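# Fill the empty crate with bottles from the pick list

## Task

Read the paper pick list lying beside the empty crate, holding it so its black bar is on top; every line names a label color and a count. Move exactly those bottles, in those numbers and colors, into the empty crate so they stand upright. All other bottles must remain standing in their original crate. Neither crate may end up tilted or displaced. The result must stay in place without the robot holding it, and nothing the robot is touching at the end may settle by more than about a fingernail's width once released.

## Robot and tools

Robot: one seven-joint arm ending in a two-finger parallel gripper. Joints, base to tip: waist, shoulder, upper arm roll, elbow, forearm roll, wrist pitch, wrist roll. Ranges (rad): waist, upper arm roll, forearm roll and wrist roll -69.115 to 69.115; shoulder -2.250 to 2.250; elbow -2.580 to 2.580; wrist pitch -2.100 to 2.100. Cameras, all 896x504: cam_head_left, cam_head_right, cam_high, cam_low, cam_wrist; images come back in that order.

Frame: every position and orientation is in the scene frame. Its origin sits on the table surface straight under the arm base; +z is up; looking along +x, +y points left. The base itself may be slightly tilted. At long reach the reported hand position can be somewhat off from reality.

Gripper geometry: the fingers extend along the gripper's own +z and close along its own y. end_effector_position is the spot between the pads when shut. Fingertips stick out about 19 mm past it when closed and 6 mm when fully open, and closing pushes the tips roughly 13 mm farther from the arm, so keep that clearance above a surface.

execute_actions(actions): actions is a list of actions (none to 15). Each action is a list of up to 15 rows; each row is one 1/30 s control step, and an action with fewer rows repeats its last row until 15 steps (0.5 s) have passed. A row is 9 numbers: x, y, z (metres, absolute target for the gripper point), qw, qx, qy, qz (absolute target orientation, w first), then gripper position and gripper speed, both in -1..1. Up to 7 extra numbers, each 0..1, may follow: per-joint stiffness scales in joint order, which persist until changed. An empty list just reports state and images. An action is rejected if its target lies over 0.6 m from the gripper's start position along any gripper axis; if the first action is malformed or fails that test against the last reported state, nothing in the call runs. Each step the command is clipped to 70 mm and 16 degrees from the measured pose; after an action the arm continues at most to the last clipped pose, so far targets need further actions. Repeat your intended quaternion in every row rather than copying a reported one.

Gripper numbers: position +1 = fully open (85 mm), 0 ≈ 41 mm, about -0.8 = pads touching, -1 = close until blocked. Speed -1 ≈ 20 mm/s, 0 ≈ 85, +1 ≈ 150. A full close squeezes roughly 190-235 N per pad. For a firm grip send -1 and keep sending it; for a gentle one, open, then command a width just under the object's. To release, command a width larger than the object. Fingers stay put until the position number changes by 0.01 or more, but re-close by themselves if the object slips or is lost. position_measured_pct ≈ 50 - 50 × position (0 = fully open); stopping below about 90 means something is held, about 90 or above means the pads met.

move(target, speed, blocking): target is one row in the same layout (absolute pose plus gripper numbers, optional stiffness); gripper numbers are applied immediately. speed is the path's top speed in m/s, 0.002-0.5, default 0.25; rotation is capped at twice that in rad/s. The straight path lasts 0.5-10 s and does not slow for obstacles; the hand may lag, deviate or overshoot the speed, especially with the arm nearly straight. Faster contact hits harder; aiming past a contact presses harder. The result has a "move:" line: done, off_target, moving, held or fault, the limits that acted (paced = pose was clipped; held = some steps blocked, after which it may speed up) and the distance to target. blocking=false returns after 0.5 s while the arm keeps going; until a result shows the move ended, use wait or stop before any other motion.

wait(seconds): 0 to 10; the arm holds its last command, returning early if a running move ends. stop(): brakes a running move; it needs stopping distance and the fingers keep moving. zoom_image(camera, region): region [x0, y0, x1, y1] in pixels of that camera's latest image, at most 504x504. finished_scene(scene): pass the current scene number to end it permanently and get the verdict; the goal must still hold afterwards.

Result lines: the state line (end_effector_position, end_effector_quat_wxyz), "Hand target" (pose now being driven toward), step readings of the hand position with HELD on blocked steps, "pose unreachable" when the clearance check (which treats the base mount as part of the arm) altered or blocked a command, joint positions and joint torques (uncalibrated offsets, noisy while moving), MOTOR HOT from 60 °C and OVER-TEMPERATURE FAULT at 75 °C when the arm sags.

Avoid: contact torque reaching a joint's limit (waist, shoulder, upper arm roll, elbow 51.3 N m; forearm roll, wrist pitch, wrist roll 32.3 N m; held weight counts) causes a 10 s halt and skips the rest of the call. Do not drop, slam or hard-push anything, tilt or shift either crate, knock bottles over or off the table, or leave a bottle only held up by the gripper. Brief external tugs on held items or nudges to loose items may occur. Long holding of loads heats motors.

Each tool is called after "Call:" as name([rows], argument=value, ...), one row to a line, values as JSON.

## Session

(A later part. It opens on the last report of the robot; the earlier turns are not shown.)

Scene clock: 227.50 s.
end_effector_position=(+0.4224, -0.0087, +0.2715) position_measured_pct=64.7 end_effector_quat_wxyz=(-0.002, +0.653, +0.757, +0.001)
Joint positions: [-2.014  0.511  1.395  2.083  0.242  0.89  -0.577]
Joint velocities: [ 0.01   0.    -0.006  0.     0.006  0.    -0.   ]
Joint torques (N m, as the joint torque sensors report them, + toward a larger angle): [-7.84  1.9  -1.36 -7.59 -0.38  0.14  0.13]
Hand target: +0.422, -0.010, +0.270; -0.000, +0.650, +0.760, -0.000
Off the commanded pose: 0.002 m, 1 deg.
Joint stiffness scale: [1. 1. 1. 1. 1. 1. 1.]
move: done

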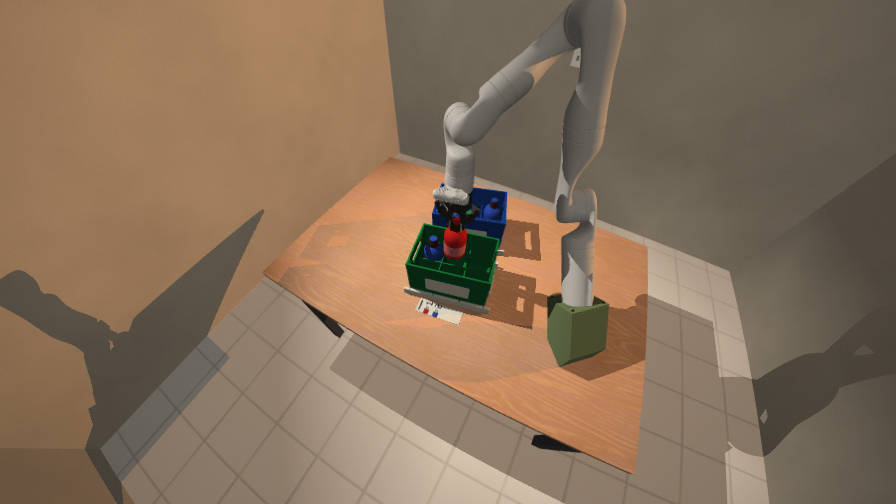

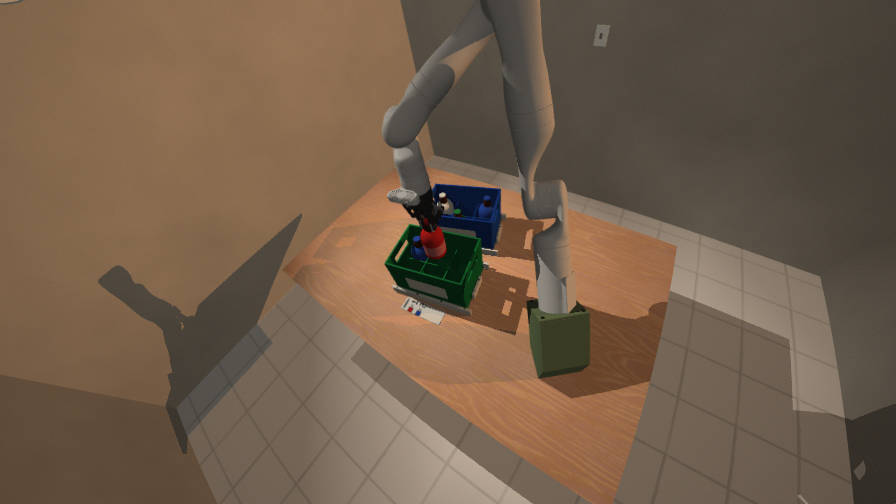

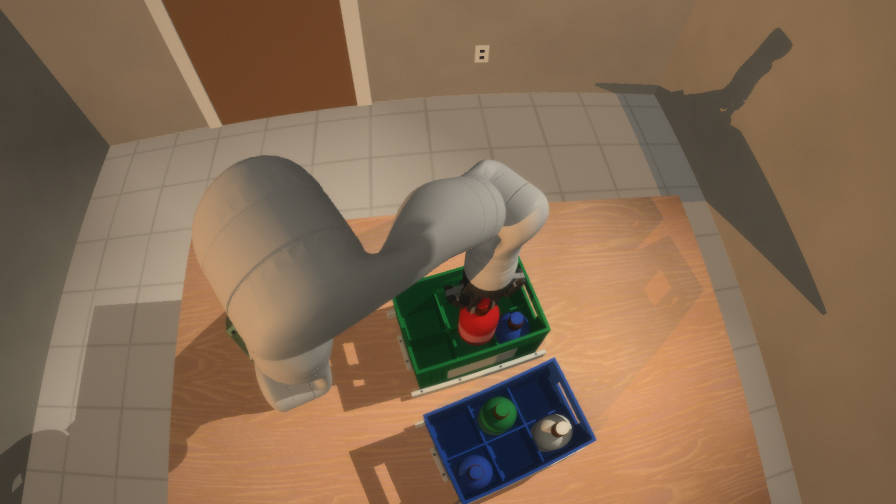

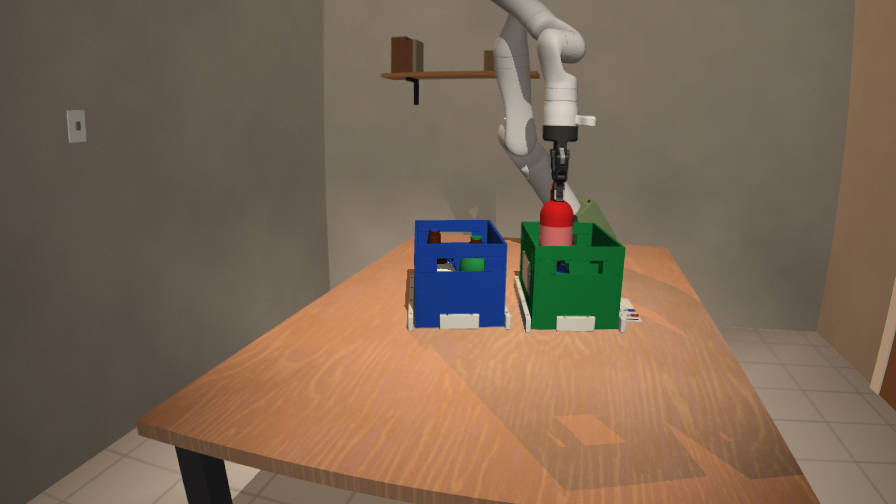

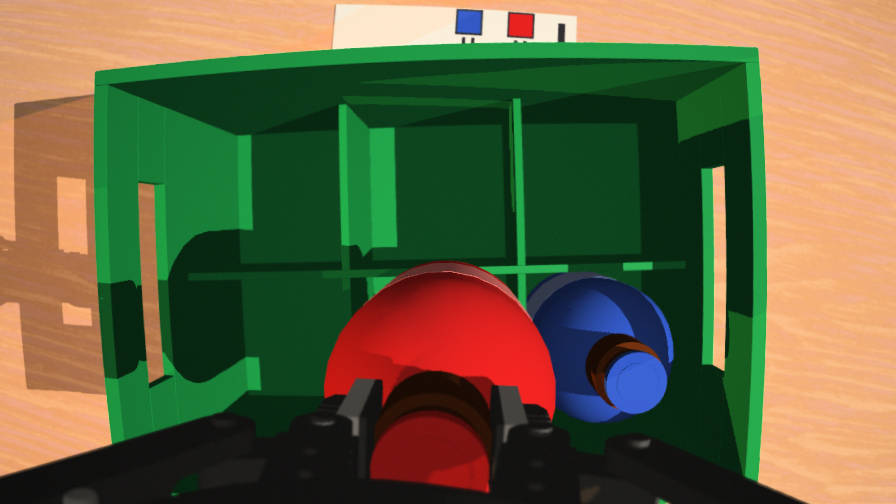

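Call:
move(target=[0.422,-0.012,0.2,0,0.65,0.76,0,-1,0], speed=0.02)

Call:
move(target=[0.422,-0.012,0.2,0,0.89,0.454,0,-1,0], speed=0.1)

Call:
move(target=[0.422,-0.012,0.154,0,0.89,0.454,0,-1,0], speed=0.015)

Scene clock: 251.33 s.
end_effector_position=(+0.4319, -0.0116, +0.2267) position_measured_pct=64.7 end_effector_quat_wxyz=(+0.017, +0.631, +0.776, -0.003)
Joint positions: [-1.821  0.524  1.224  2.141  0.354  0.747 -0.629]
Joint velocities: [ 0.026 -0.042 -0.071  0.     0.08   0.025 -0.09 ]
Joint torques (N m, as the joint torque sensors report them, + toward a larger angle): [ 31.93   8.67  -8.34  26.55  -7.64 -23.56   0.34]
Hand target: +0.421, -0.014, +0.206; -0.000, +0.650, +0.760, -0.001
Off the commanded pose: 0.029 m, 3 deg.
Joint stiffness scale: [1. 1. 1. 1. 1. 1. 1.]
move: off_target

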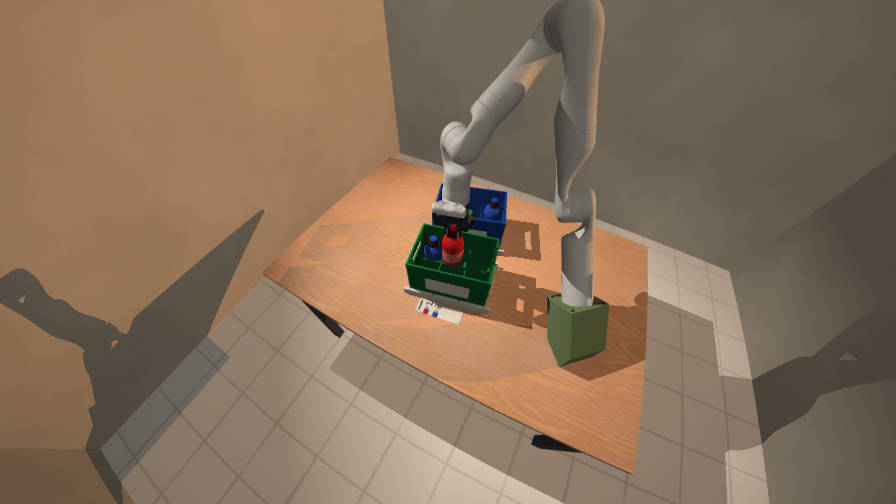

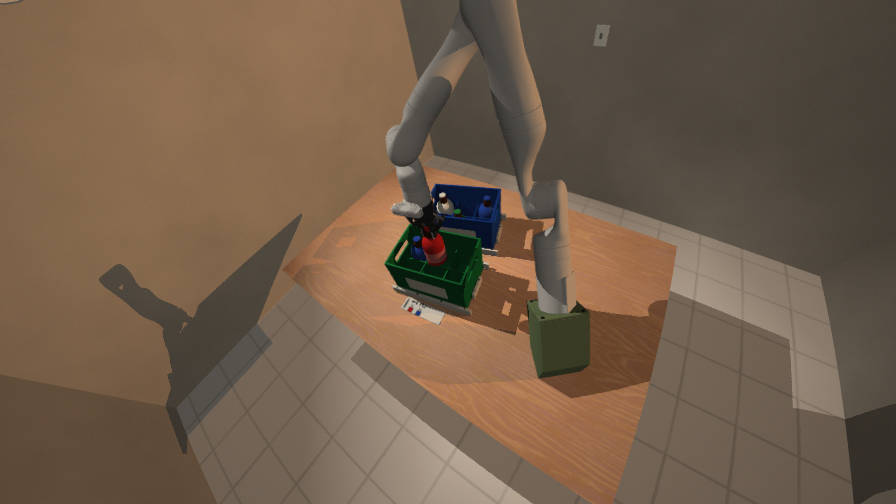

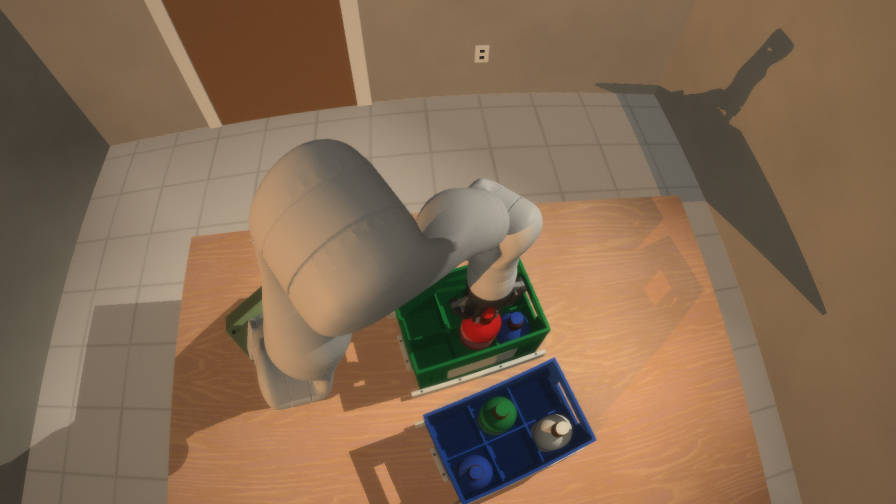

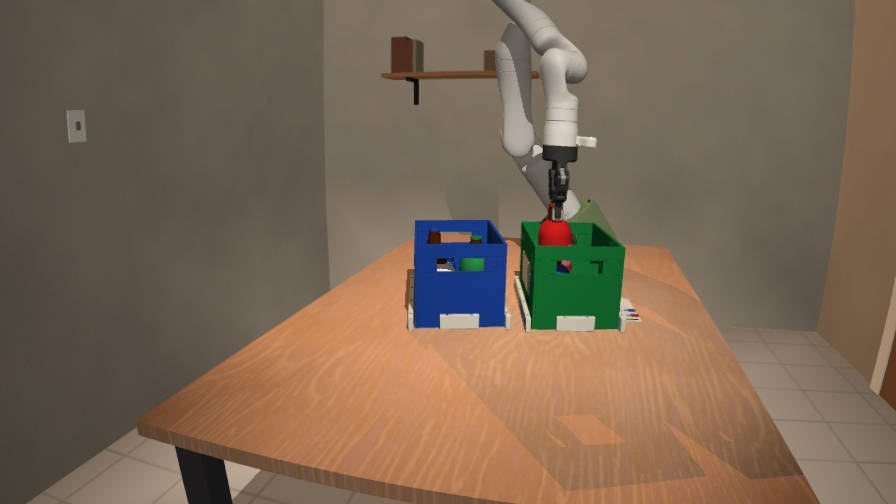

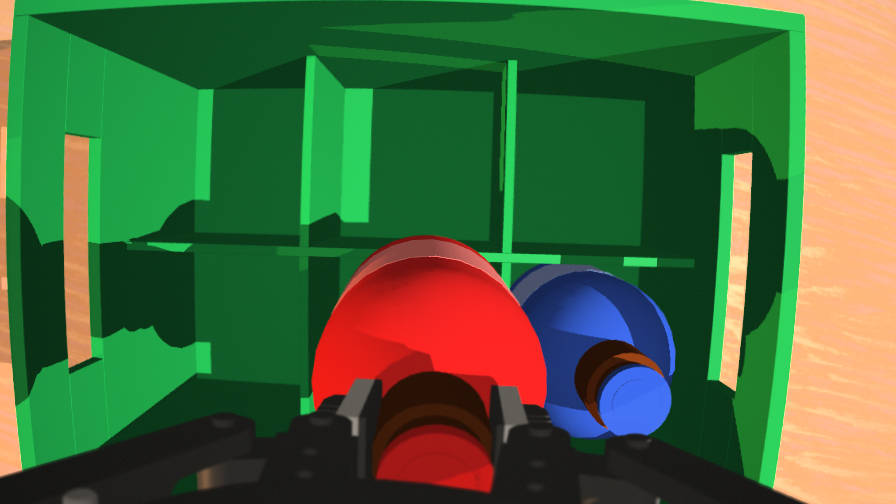

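Scene clock: 256.47 s.
end_effector_position=(+0.4328, -0.0054, +0.2047) position_measured_pct=64.7 end_effector_quat_wxyz=(-0.002, +0.889, +0.458, +0.015)
Joint positions: [-1.749  0.543  1.204  2.177  0.318  0.631 -1.404]
Joint velocities: [ 0.01   0.002 -0.005 -0.    -0.    -0.004  0.   ]
Joint torques (N m, as the joint torque sensors report them, + toward a larger angle): [-6.44 -0.79 -0.65  1.29 -1.23  4.04 -0.02]
Hand target: +0.422, -0.012, +0.200; -0.000, +0.891, +0.455, -0.000
Off the commanded pose: 0.014 m, 2 deg.
Joint stiffness scale: [1. 1. 1. 1. 1. 1. 1.]
move: off_target

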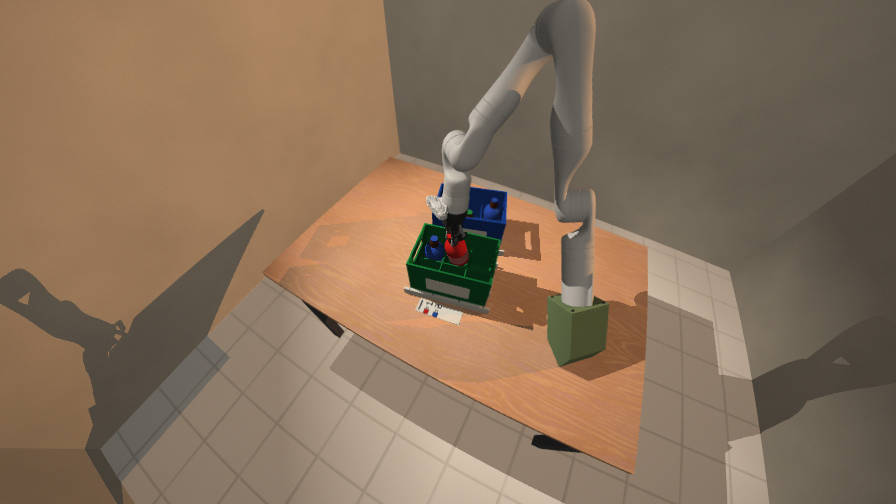

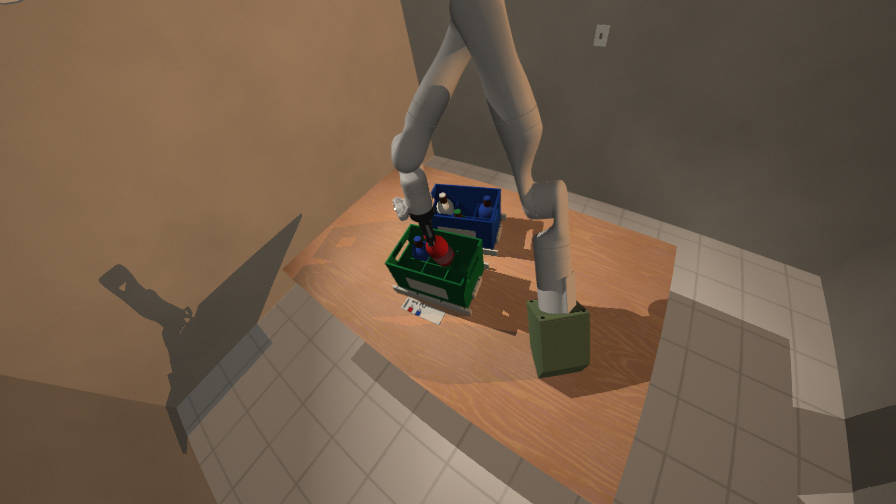

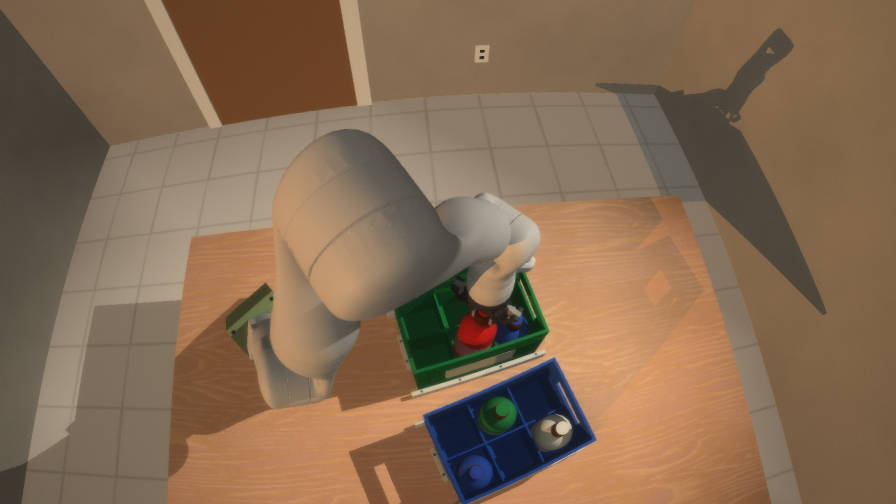

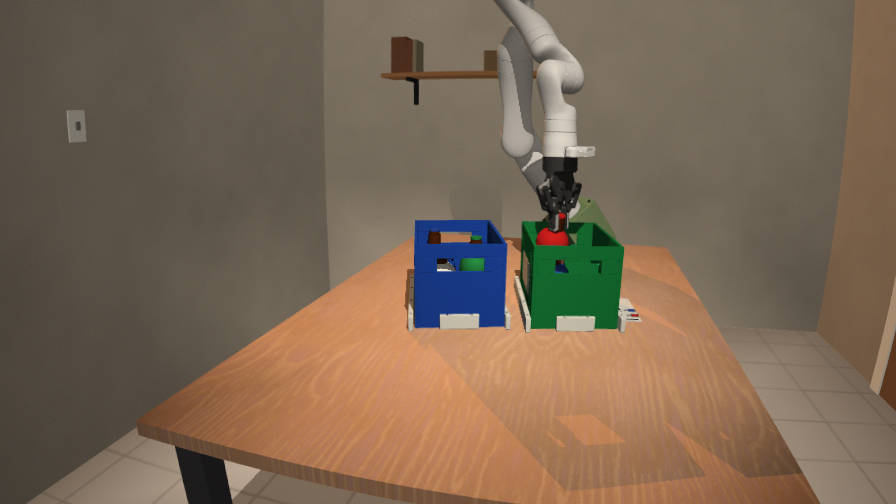

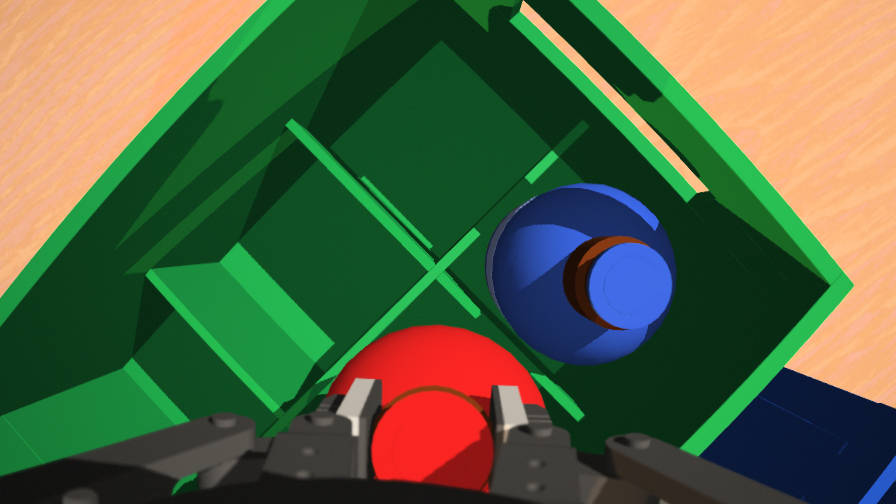

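Scene clock: 260.17 s.
end_effector_position=(+0.4322, -0.0052, +0.1586) position_measured_pct=64.7 end_effector_quat_wxyz=(-0.002, +0.890, +0.455, +0.013)
Joint positions: [-1.574  0.615  1.105  2.223  0.318  0.463 -1.404]
Joint velocities: [ 0.007  0.003 -0.004 -0.     0.001 -0.002 -0.   ]
Joint torques (N m, as the joint torque sensors report them, + toward a larger angle): [-4.63 -1.8  -1.15  2.75 -1.65  2.83 -0.16]
Hand target: +0.422, -0.012, +0.154; -0.000, +0.891, +0.455, -0.000
Off the commanded pose: 0.013 m, 2 deg.
Joint stiffness scale: [1. 1. 1. 1. 1. 1. 1.]
move: off_target

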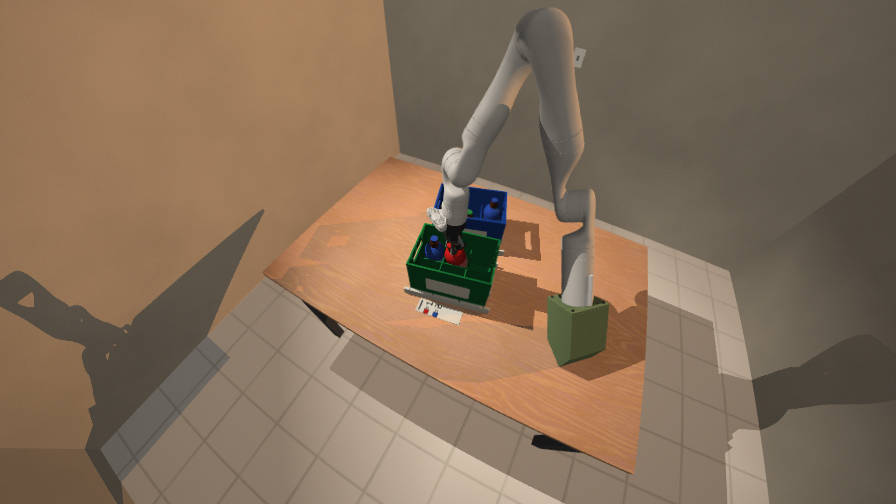

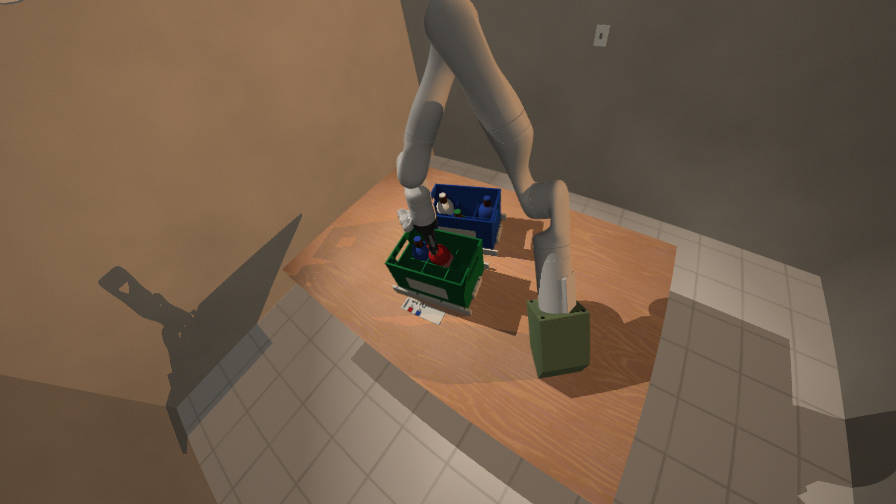

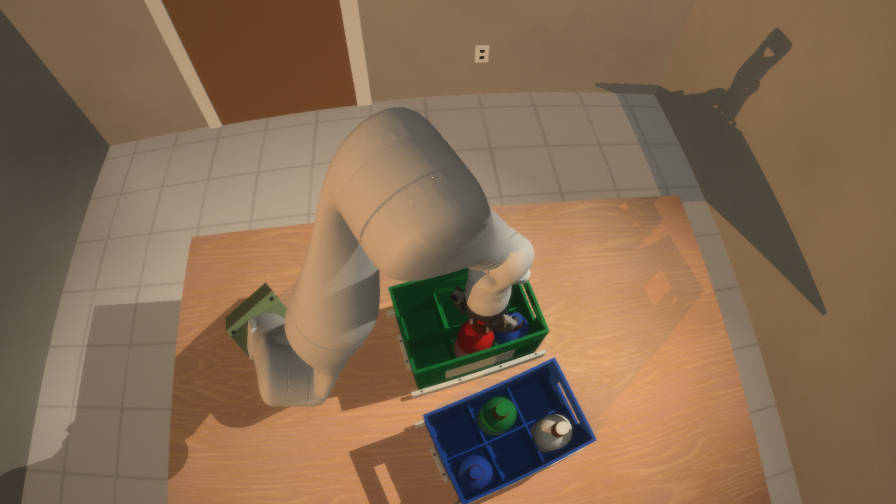

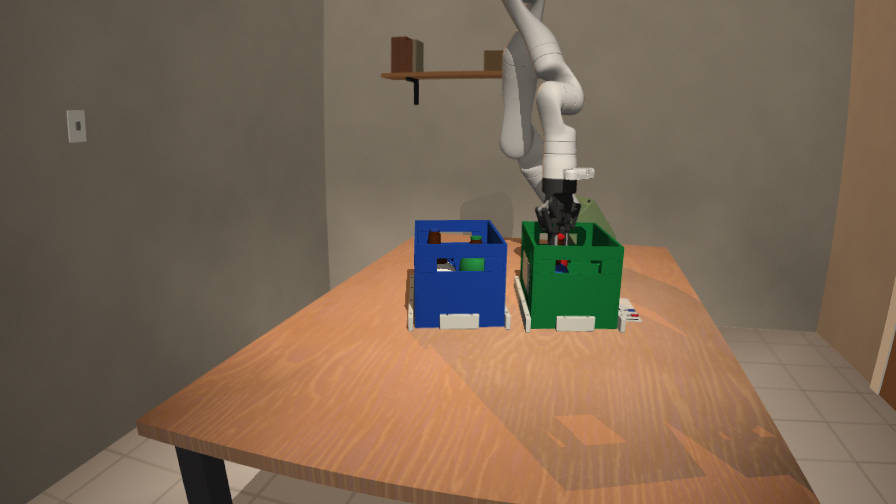

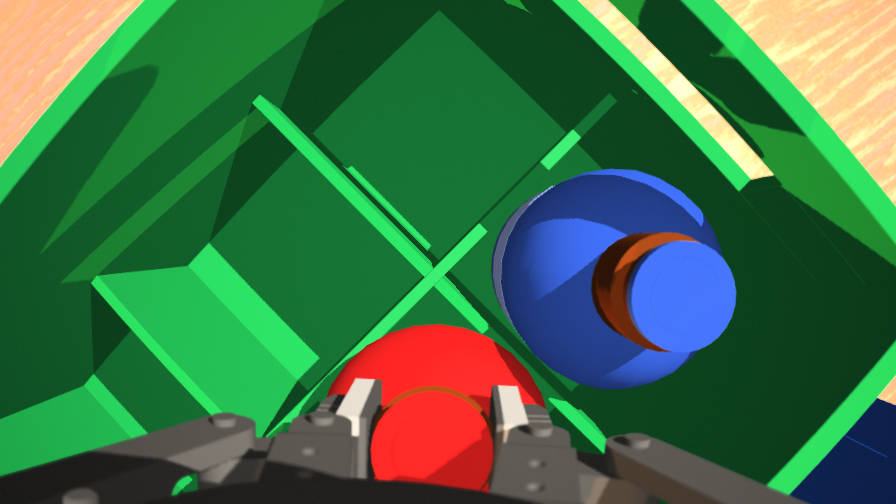

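Call:
move(target=[0.432,-0.006,0.156,0,0.89,0.454,0,-0.1,0], speed=0.02)

Call:
move(target=[0.432,-0.006,0.3,0,0.89,0.454,0,0,0], speed=0.08)

Call:
move(target=[0.382,-0.29,0.3,0,0.87,0.49,0,0,0], speed=0.15)

Scene clock: 266.47 s.
end_effector_position=(+0.4316, -0.0057, +0.1564) position_measured_pct=54.8 end_effector_quat_wxyz=(-0.001, +0.890, +0.456, +0.002)
Joint positions: [-1.551  0.618  1.082  2.206  0.317  0.49  -1.404]
Joint velocities: [ 0.009 -0.    -0.003 -0.002  0.     0.003 -0.   ]
Joint torques (N m, as the joint torque sensors report them, + toward a larger angle): [-8.06 -3.71 -0.77 -3.41 -0.24 -0.1   0.08]
Hand target: +0.432, -0.006, +0.156; -0.000, +0.891, +0.454, +0.000
Off the commanded pose: 0.001 m, 0 deg.
Joint stiffness scale: [1. 1. 1. 1. 1. 1. 1.]
move: done

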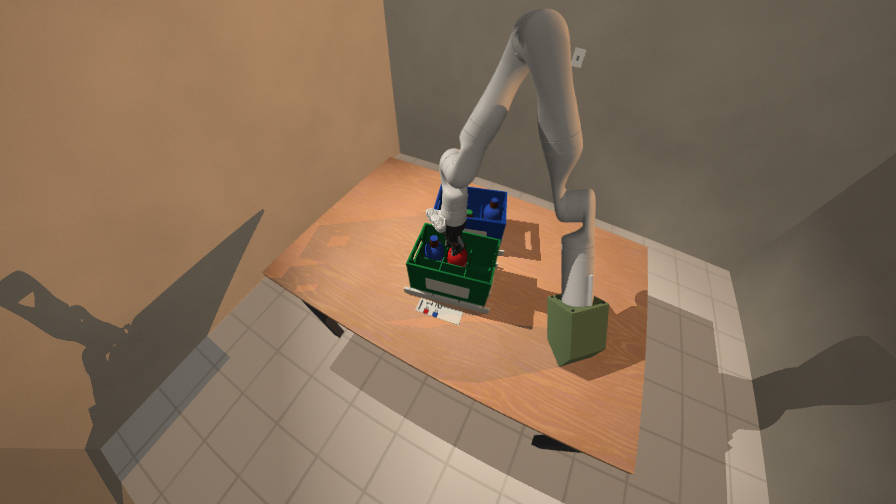

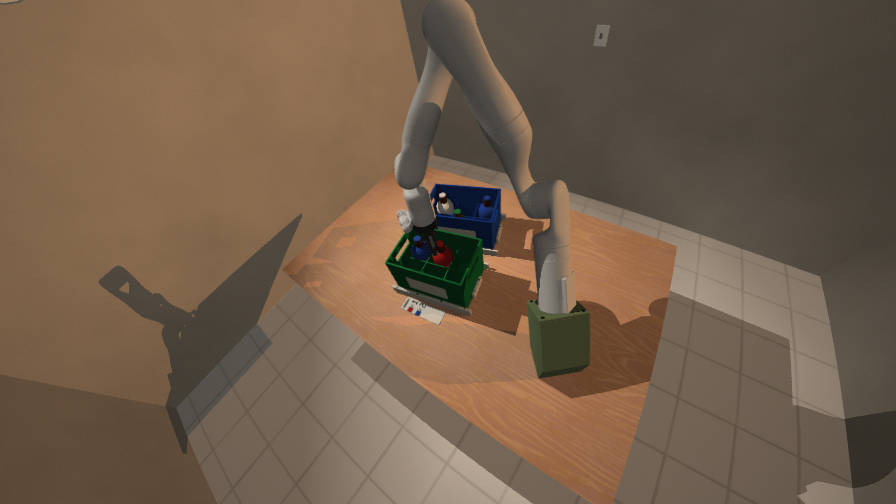

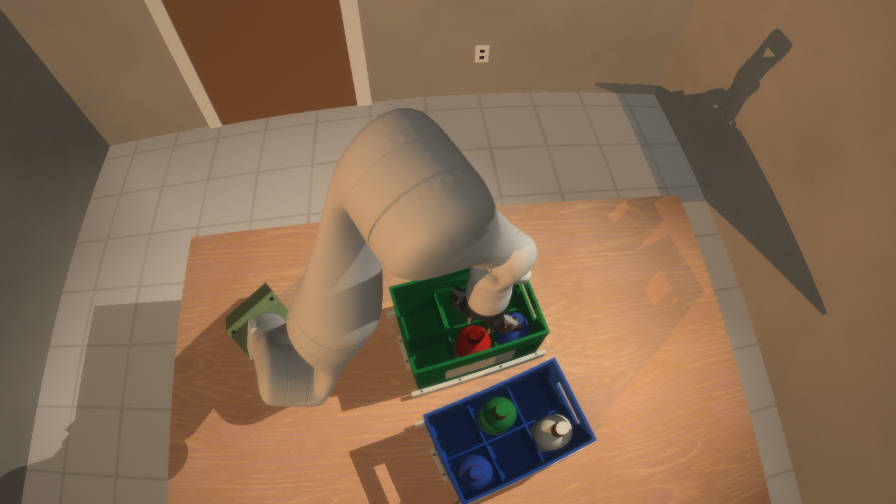

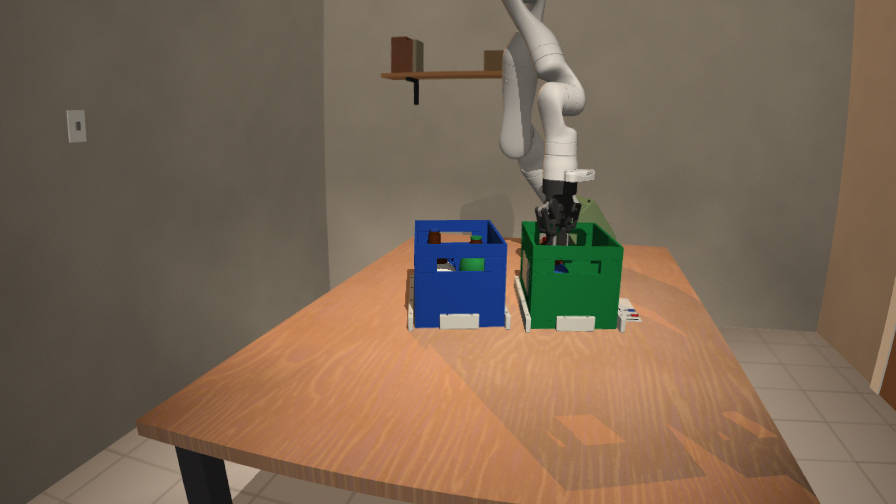

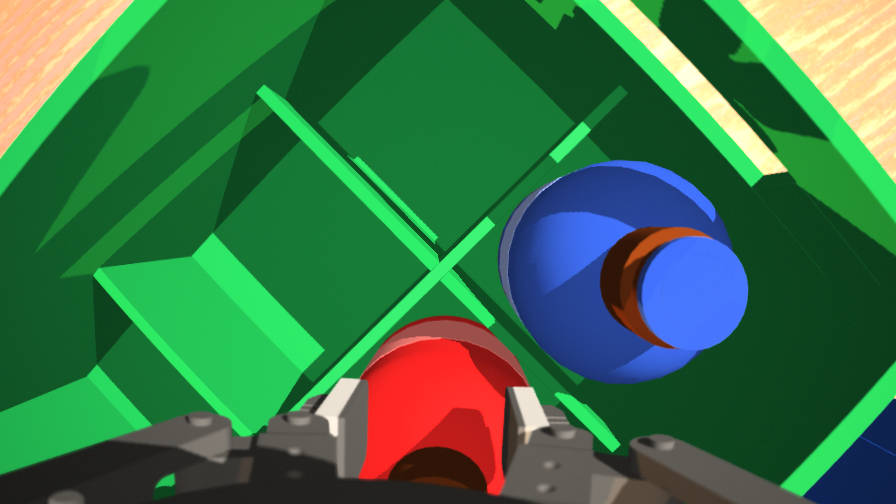

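Scene clock: 268.73 s.
end_effector_position=(+0.4322, -0.0072, +0.2988) position_measured_pct=50.0 end_effector_quat_wxyz=(+0.003, +0.889, +0.458, +0.001)
Joint positions: [-2.046  0.448  1.347  2.008  0.316  1.015 -1.427]
Joint velocities: [-0.01  -0.     0.007  0.    -0.006 -0.     0.   ]
Joint torques (N m, as the joint torque sensors report them, + toward a larger angle): [-6.86  2.64 -1.92 -6.71 -0.3   0.16  0.19]
Hand target: +0.432, -0.006, +0.301; +0.000, +0.891, +0.454, +0.001
Off the commanded pose: 0.002 m, 1 deg.
Joint stiffness scale: [1. 1. 1. 1. 1. 1. 1.]
move: done

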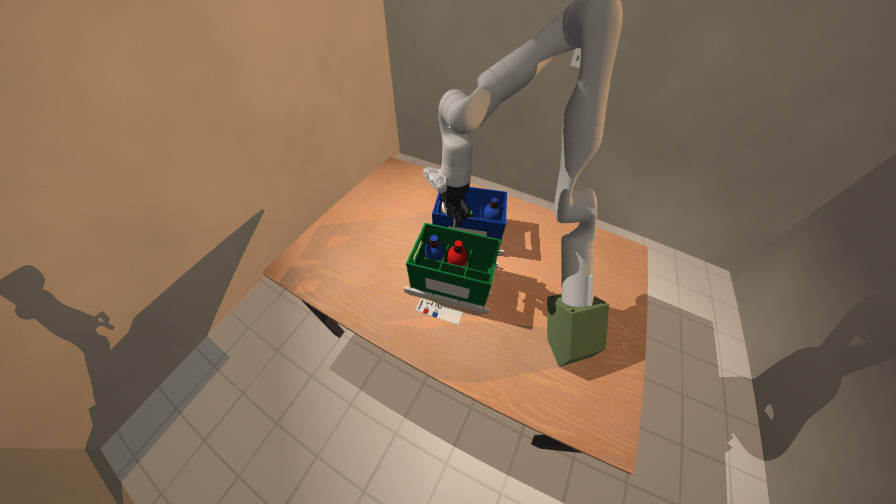

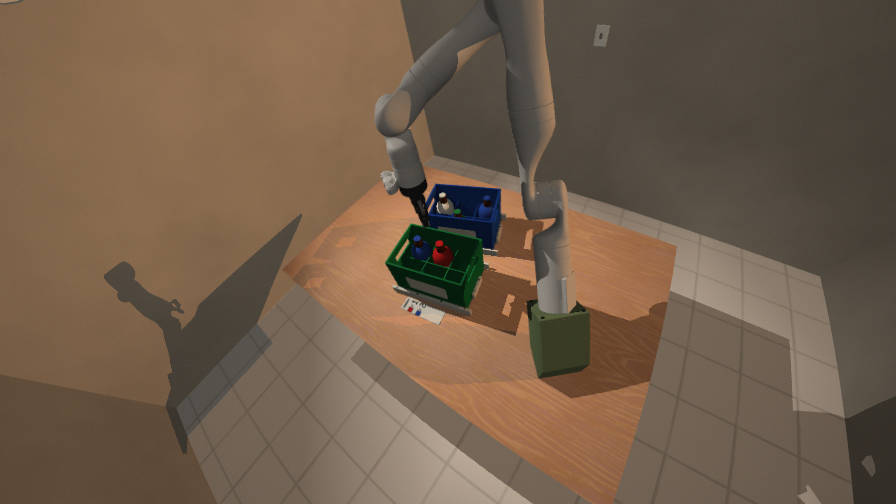

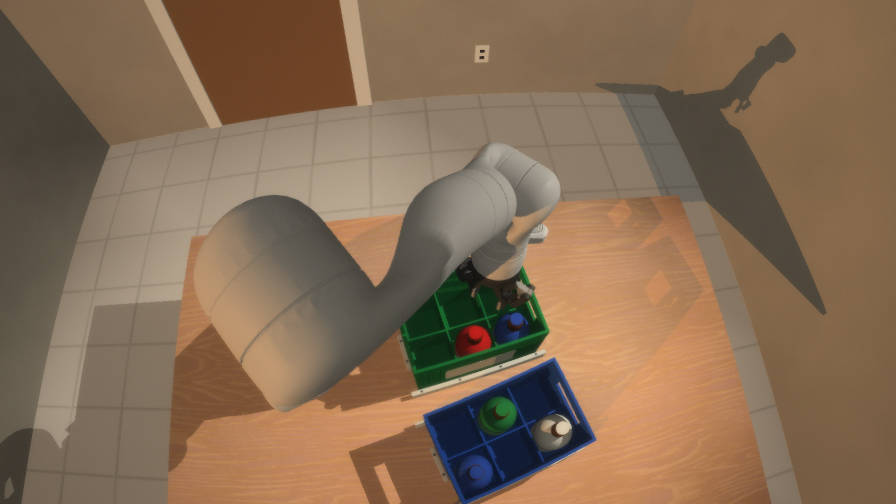

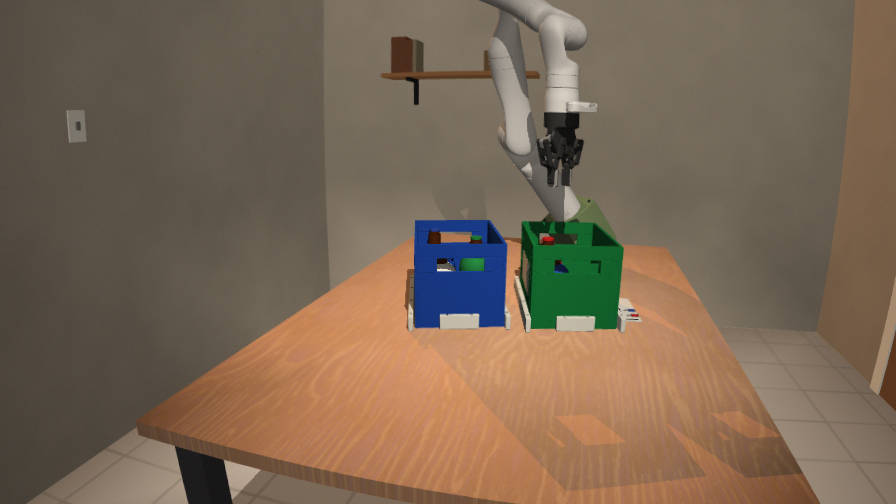

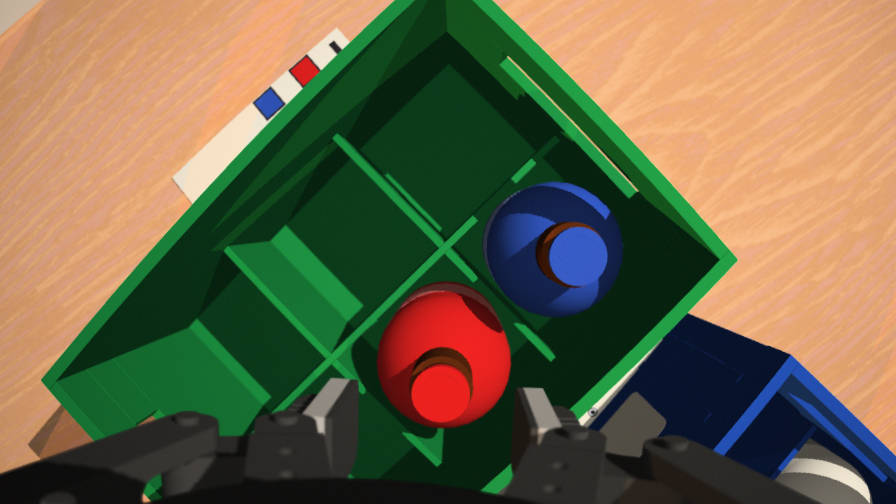

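Scene clock: 271.10 s.
end_effector_position=(+0.3795, -0.2911, +0.2990) position_measured_pct=50.0 end_effector_quat_wxyz=(-0.001, +0.874, +0.486, -0.003)
Joint positions: [-2.819  0.49   2.888  2.091  0.389  1.022 -0.523]
Joint velocities: [-0.02  -0.     0.009 -0.001 -0.001  0.     0.   ]
Joint torques (N m, as the joint torque sensors report them, + toward a larger angle): [-0.91 10.1  -2.11 -6.45 -0.23  0.21  0.11]
Hand target: +0.382, -0.291, +0.301; +0.000, +0.872, +0.490, +0.000
Off the commanded pose: 0.003 m, 1 deg.
Joint stiffness scale: [1. 1. 1. 1. 1. 1. 1.]
move: done

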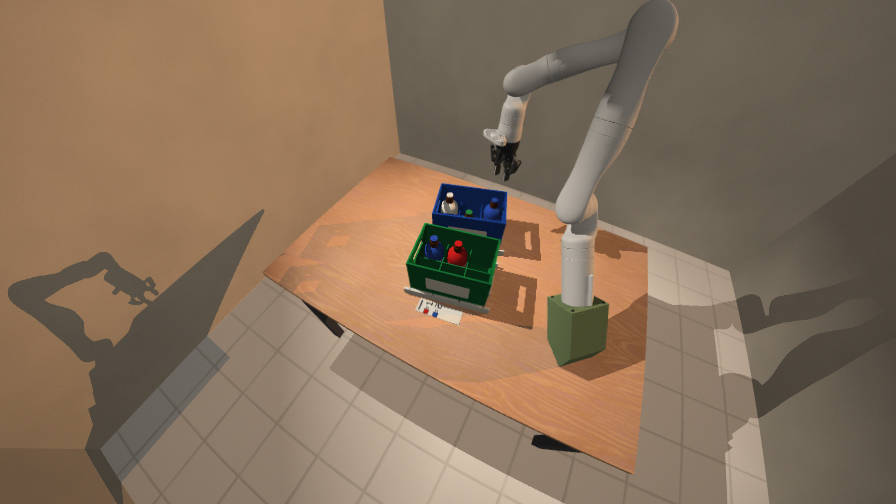

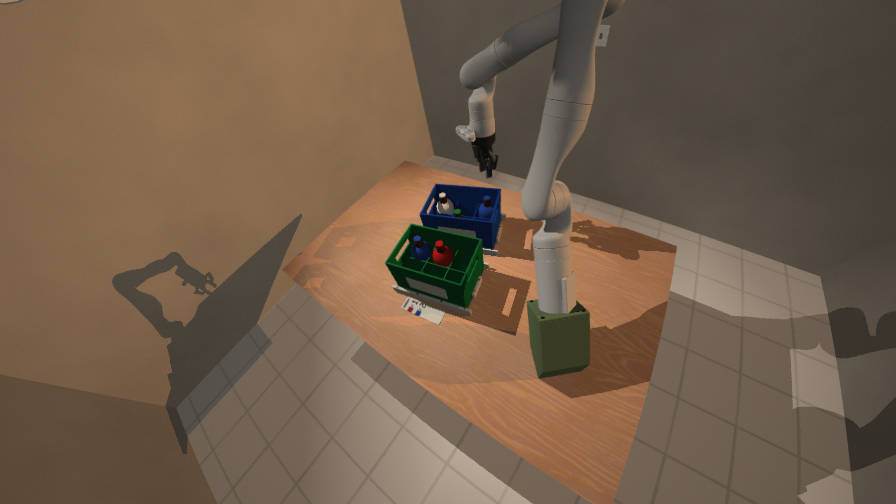

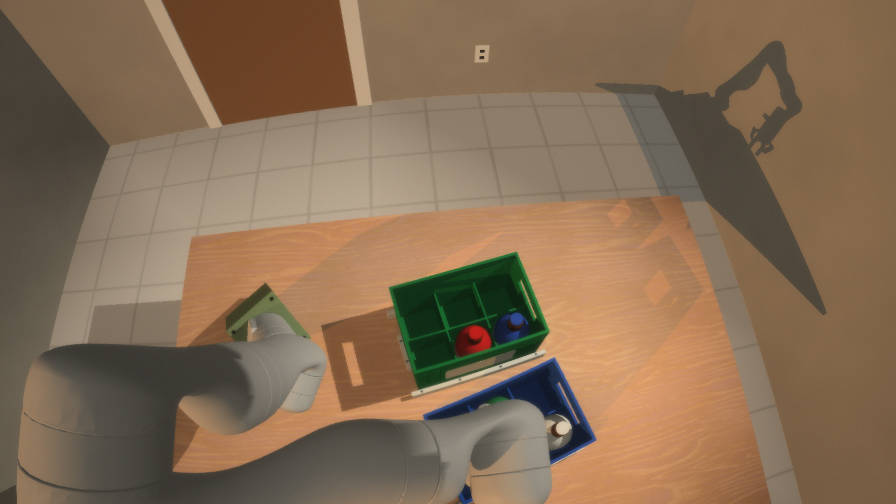

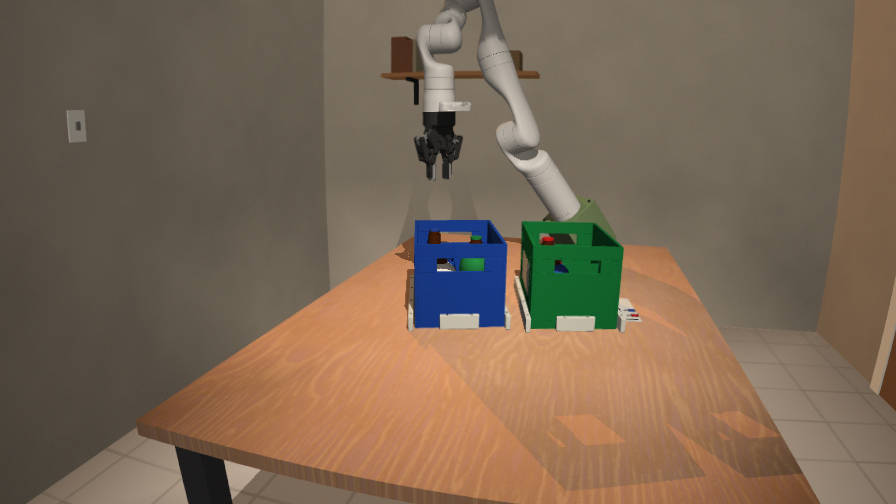

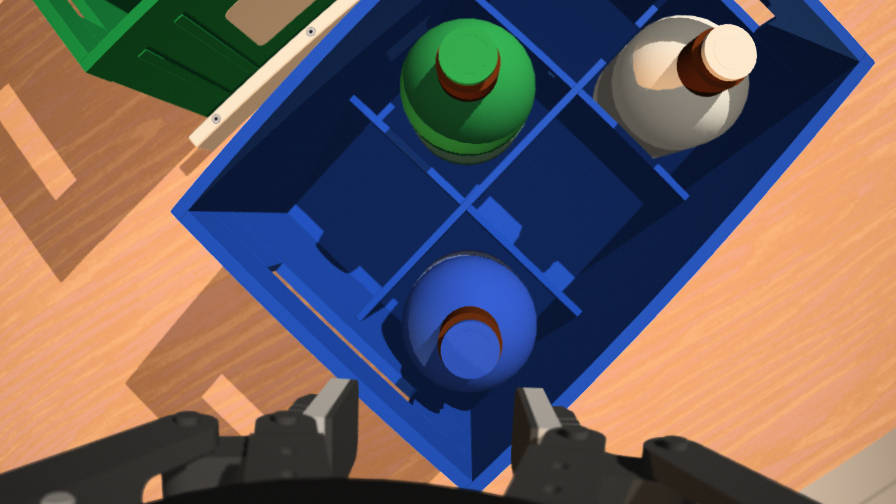

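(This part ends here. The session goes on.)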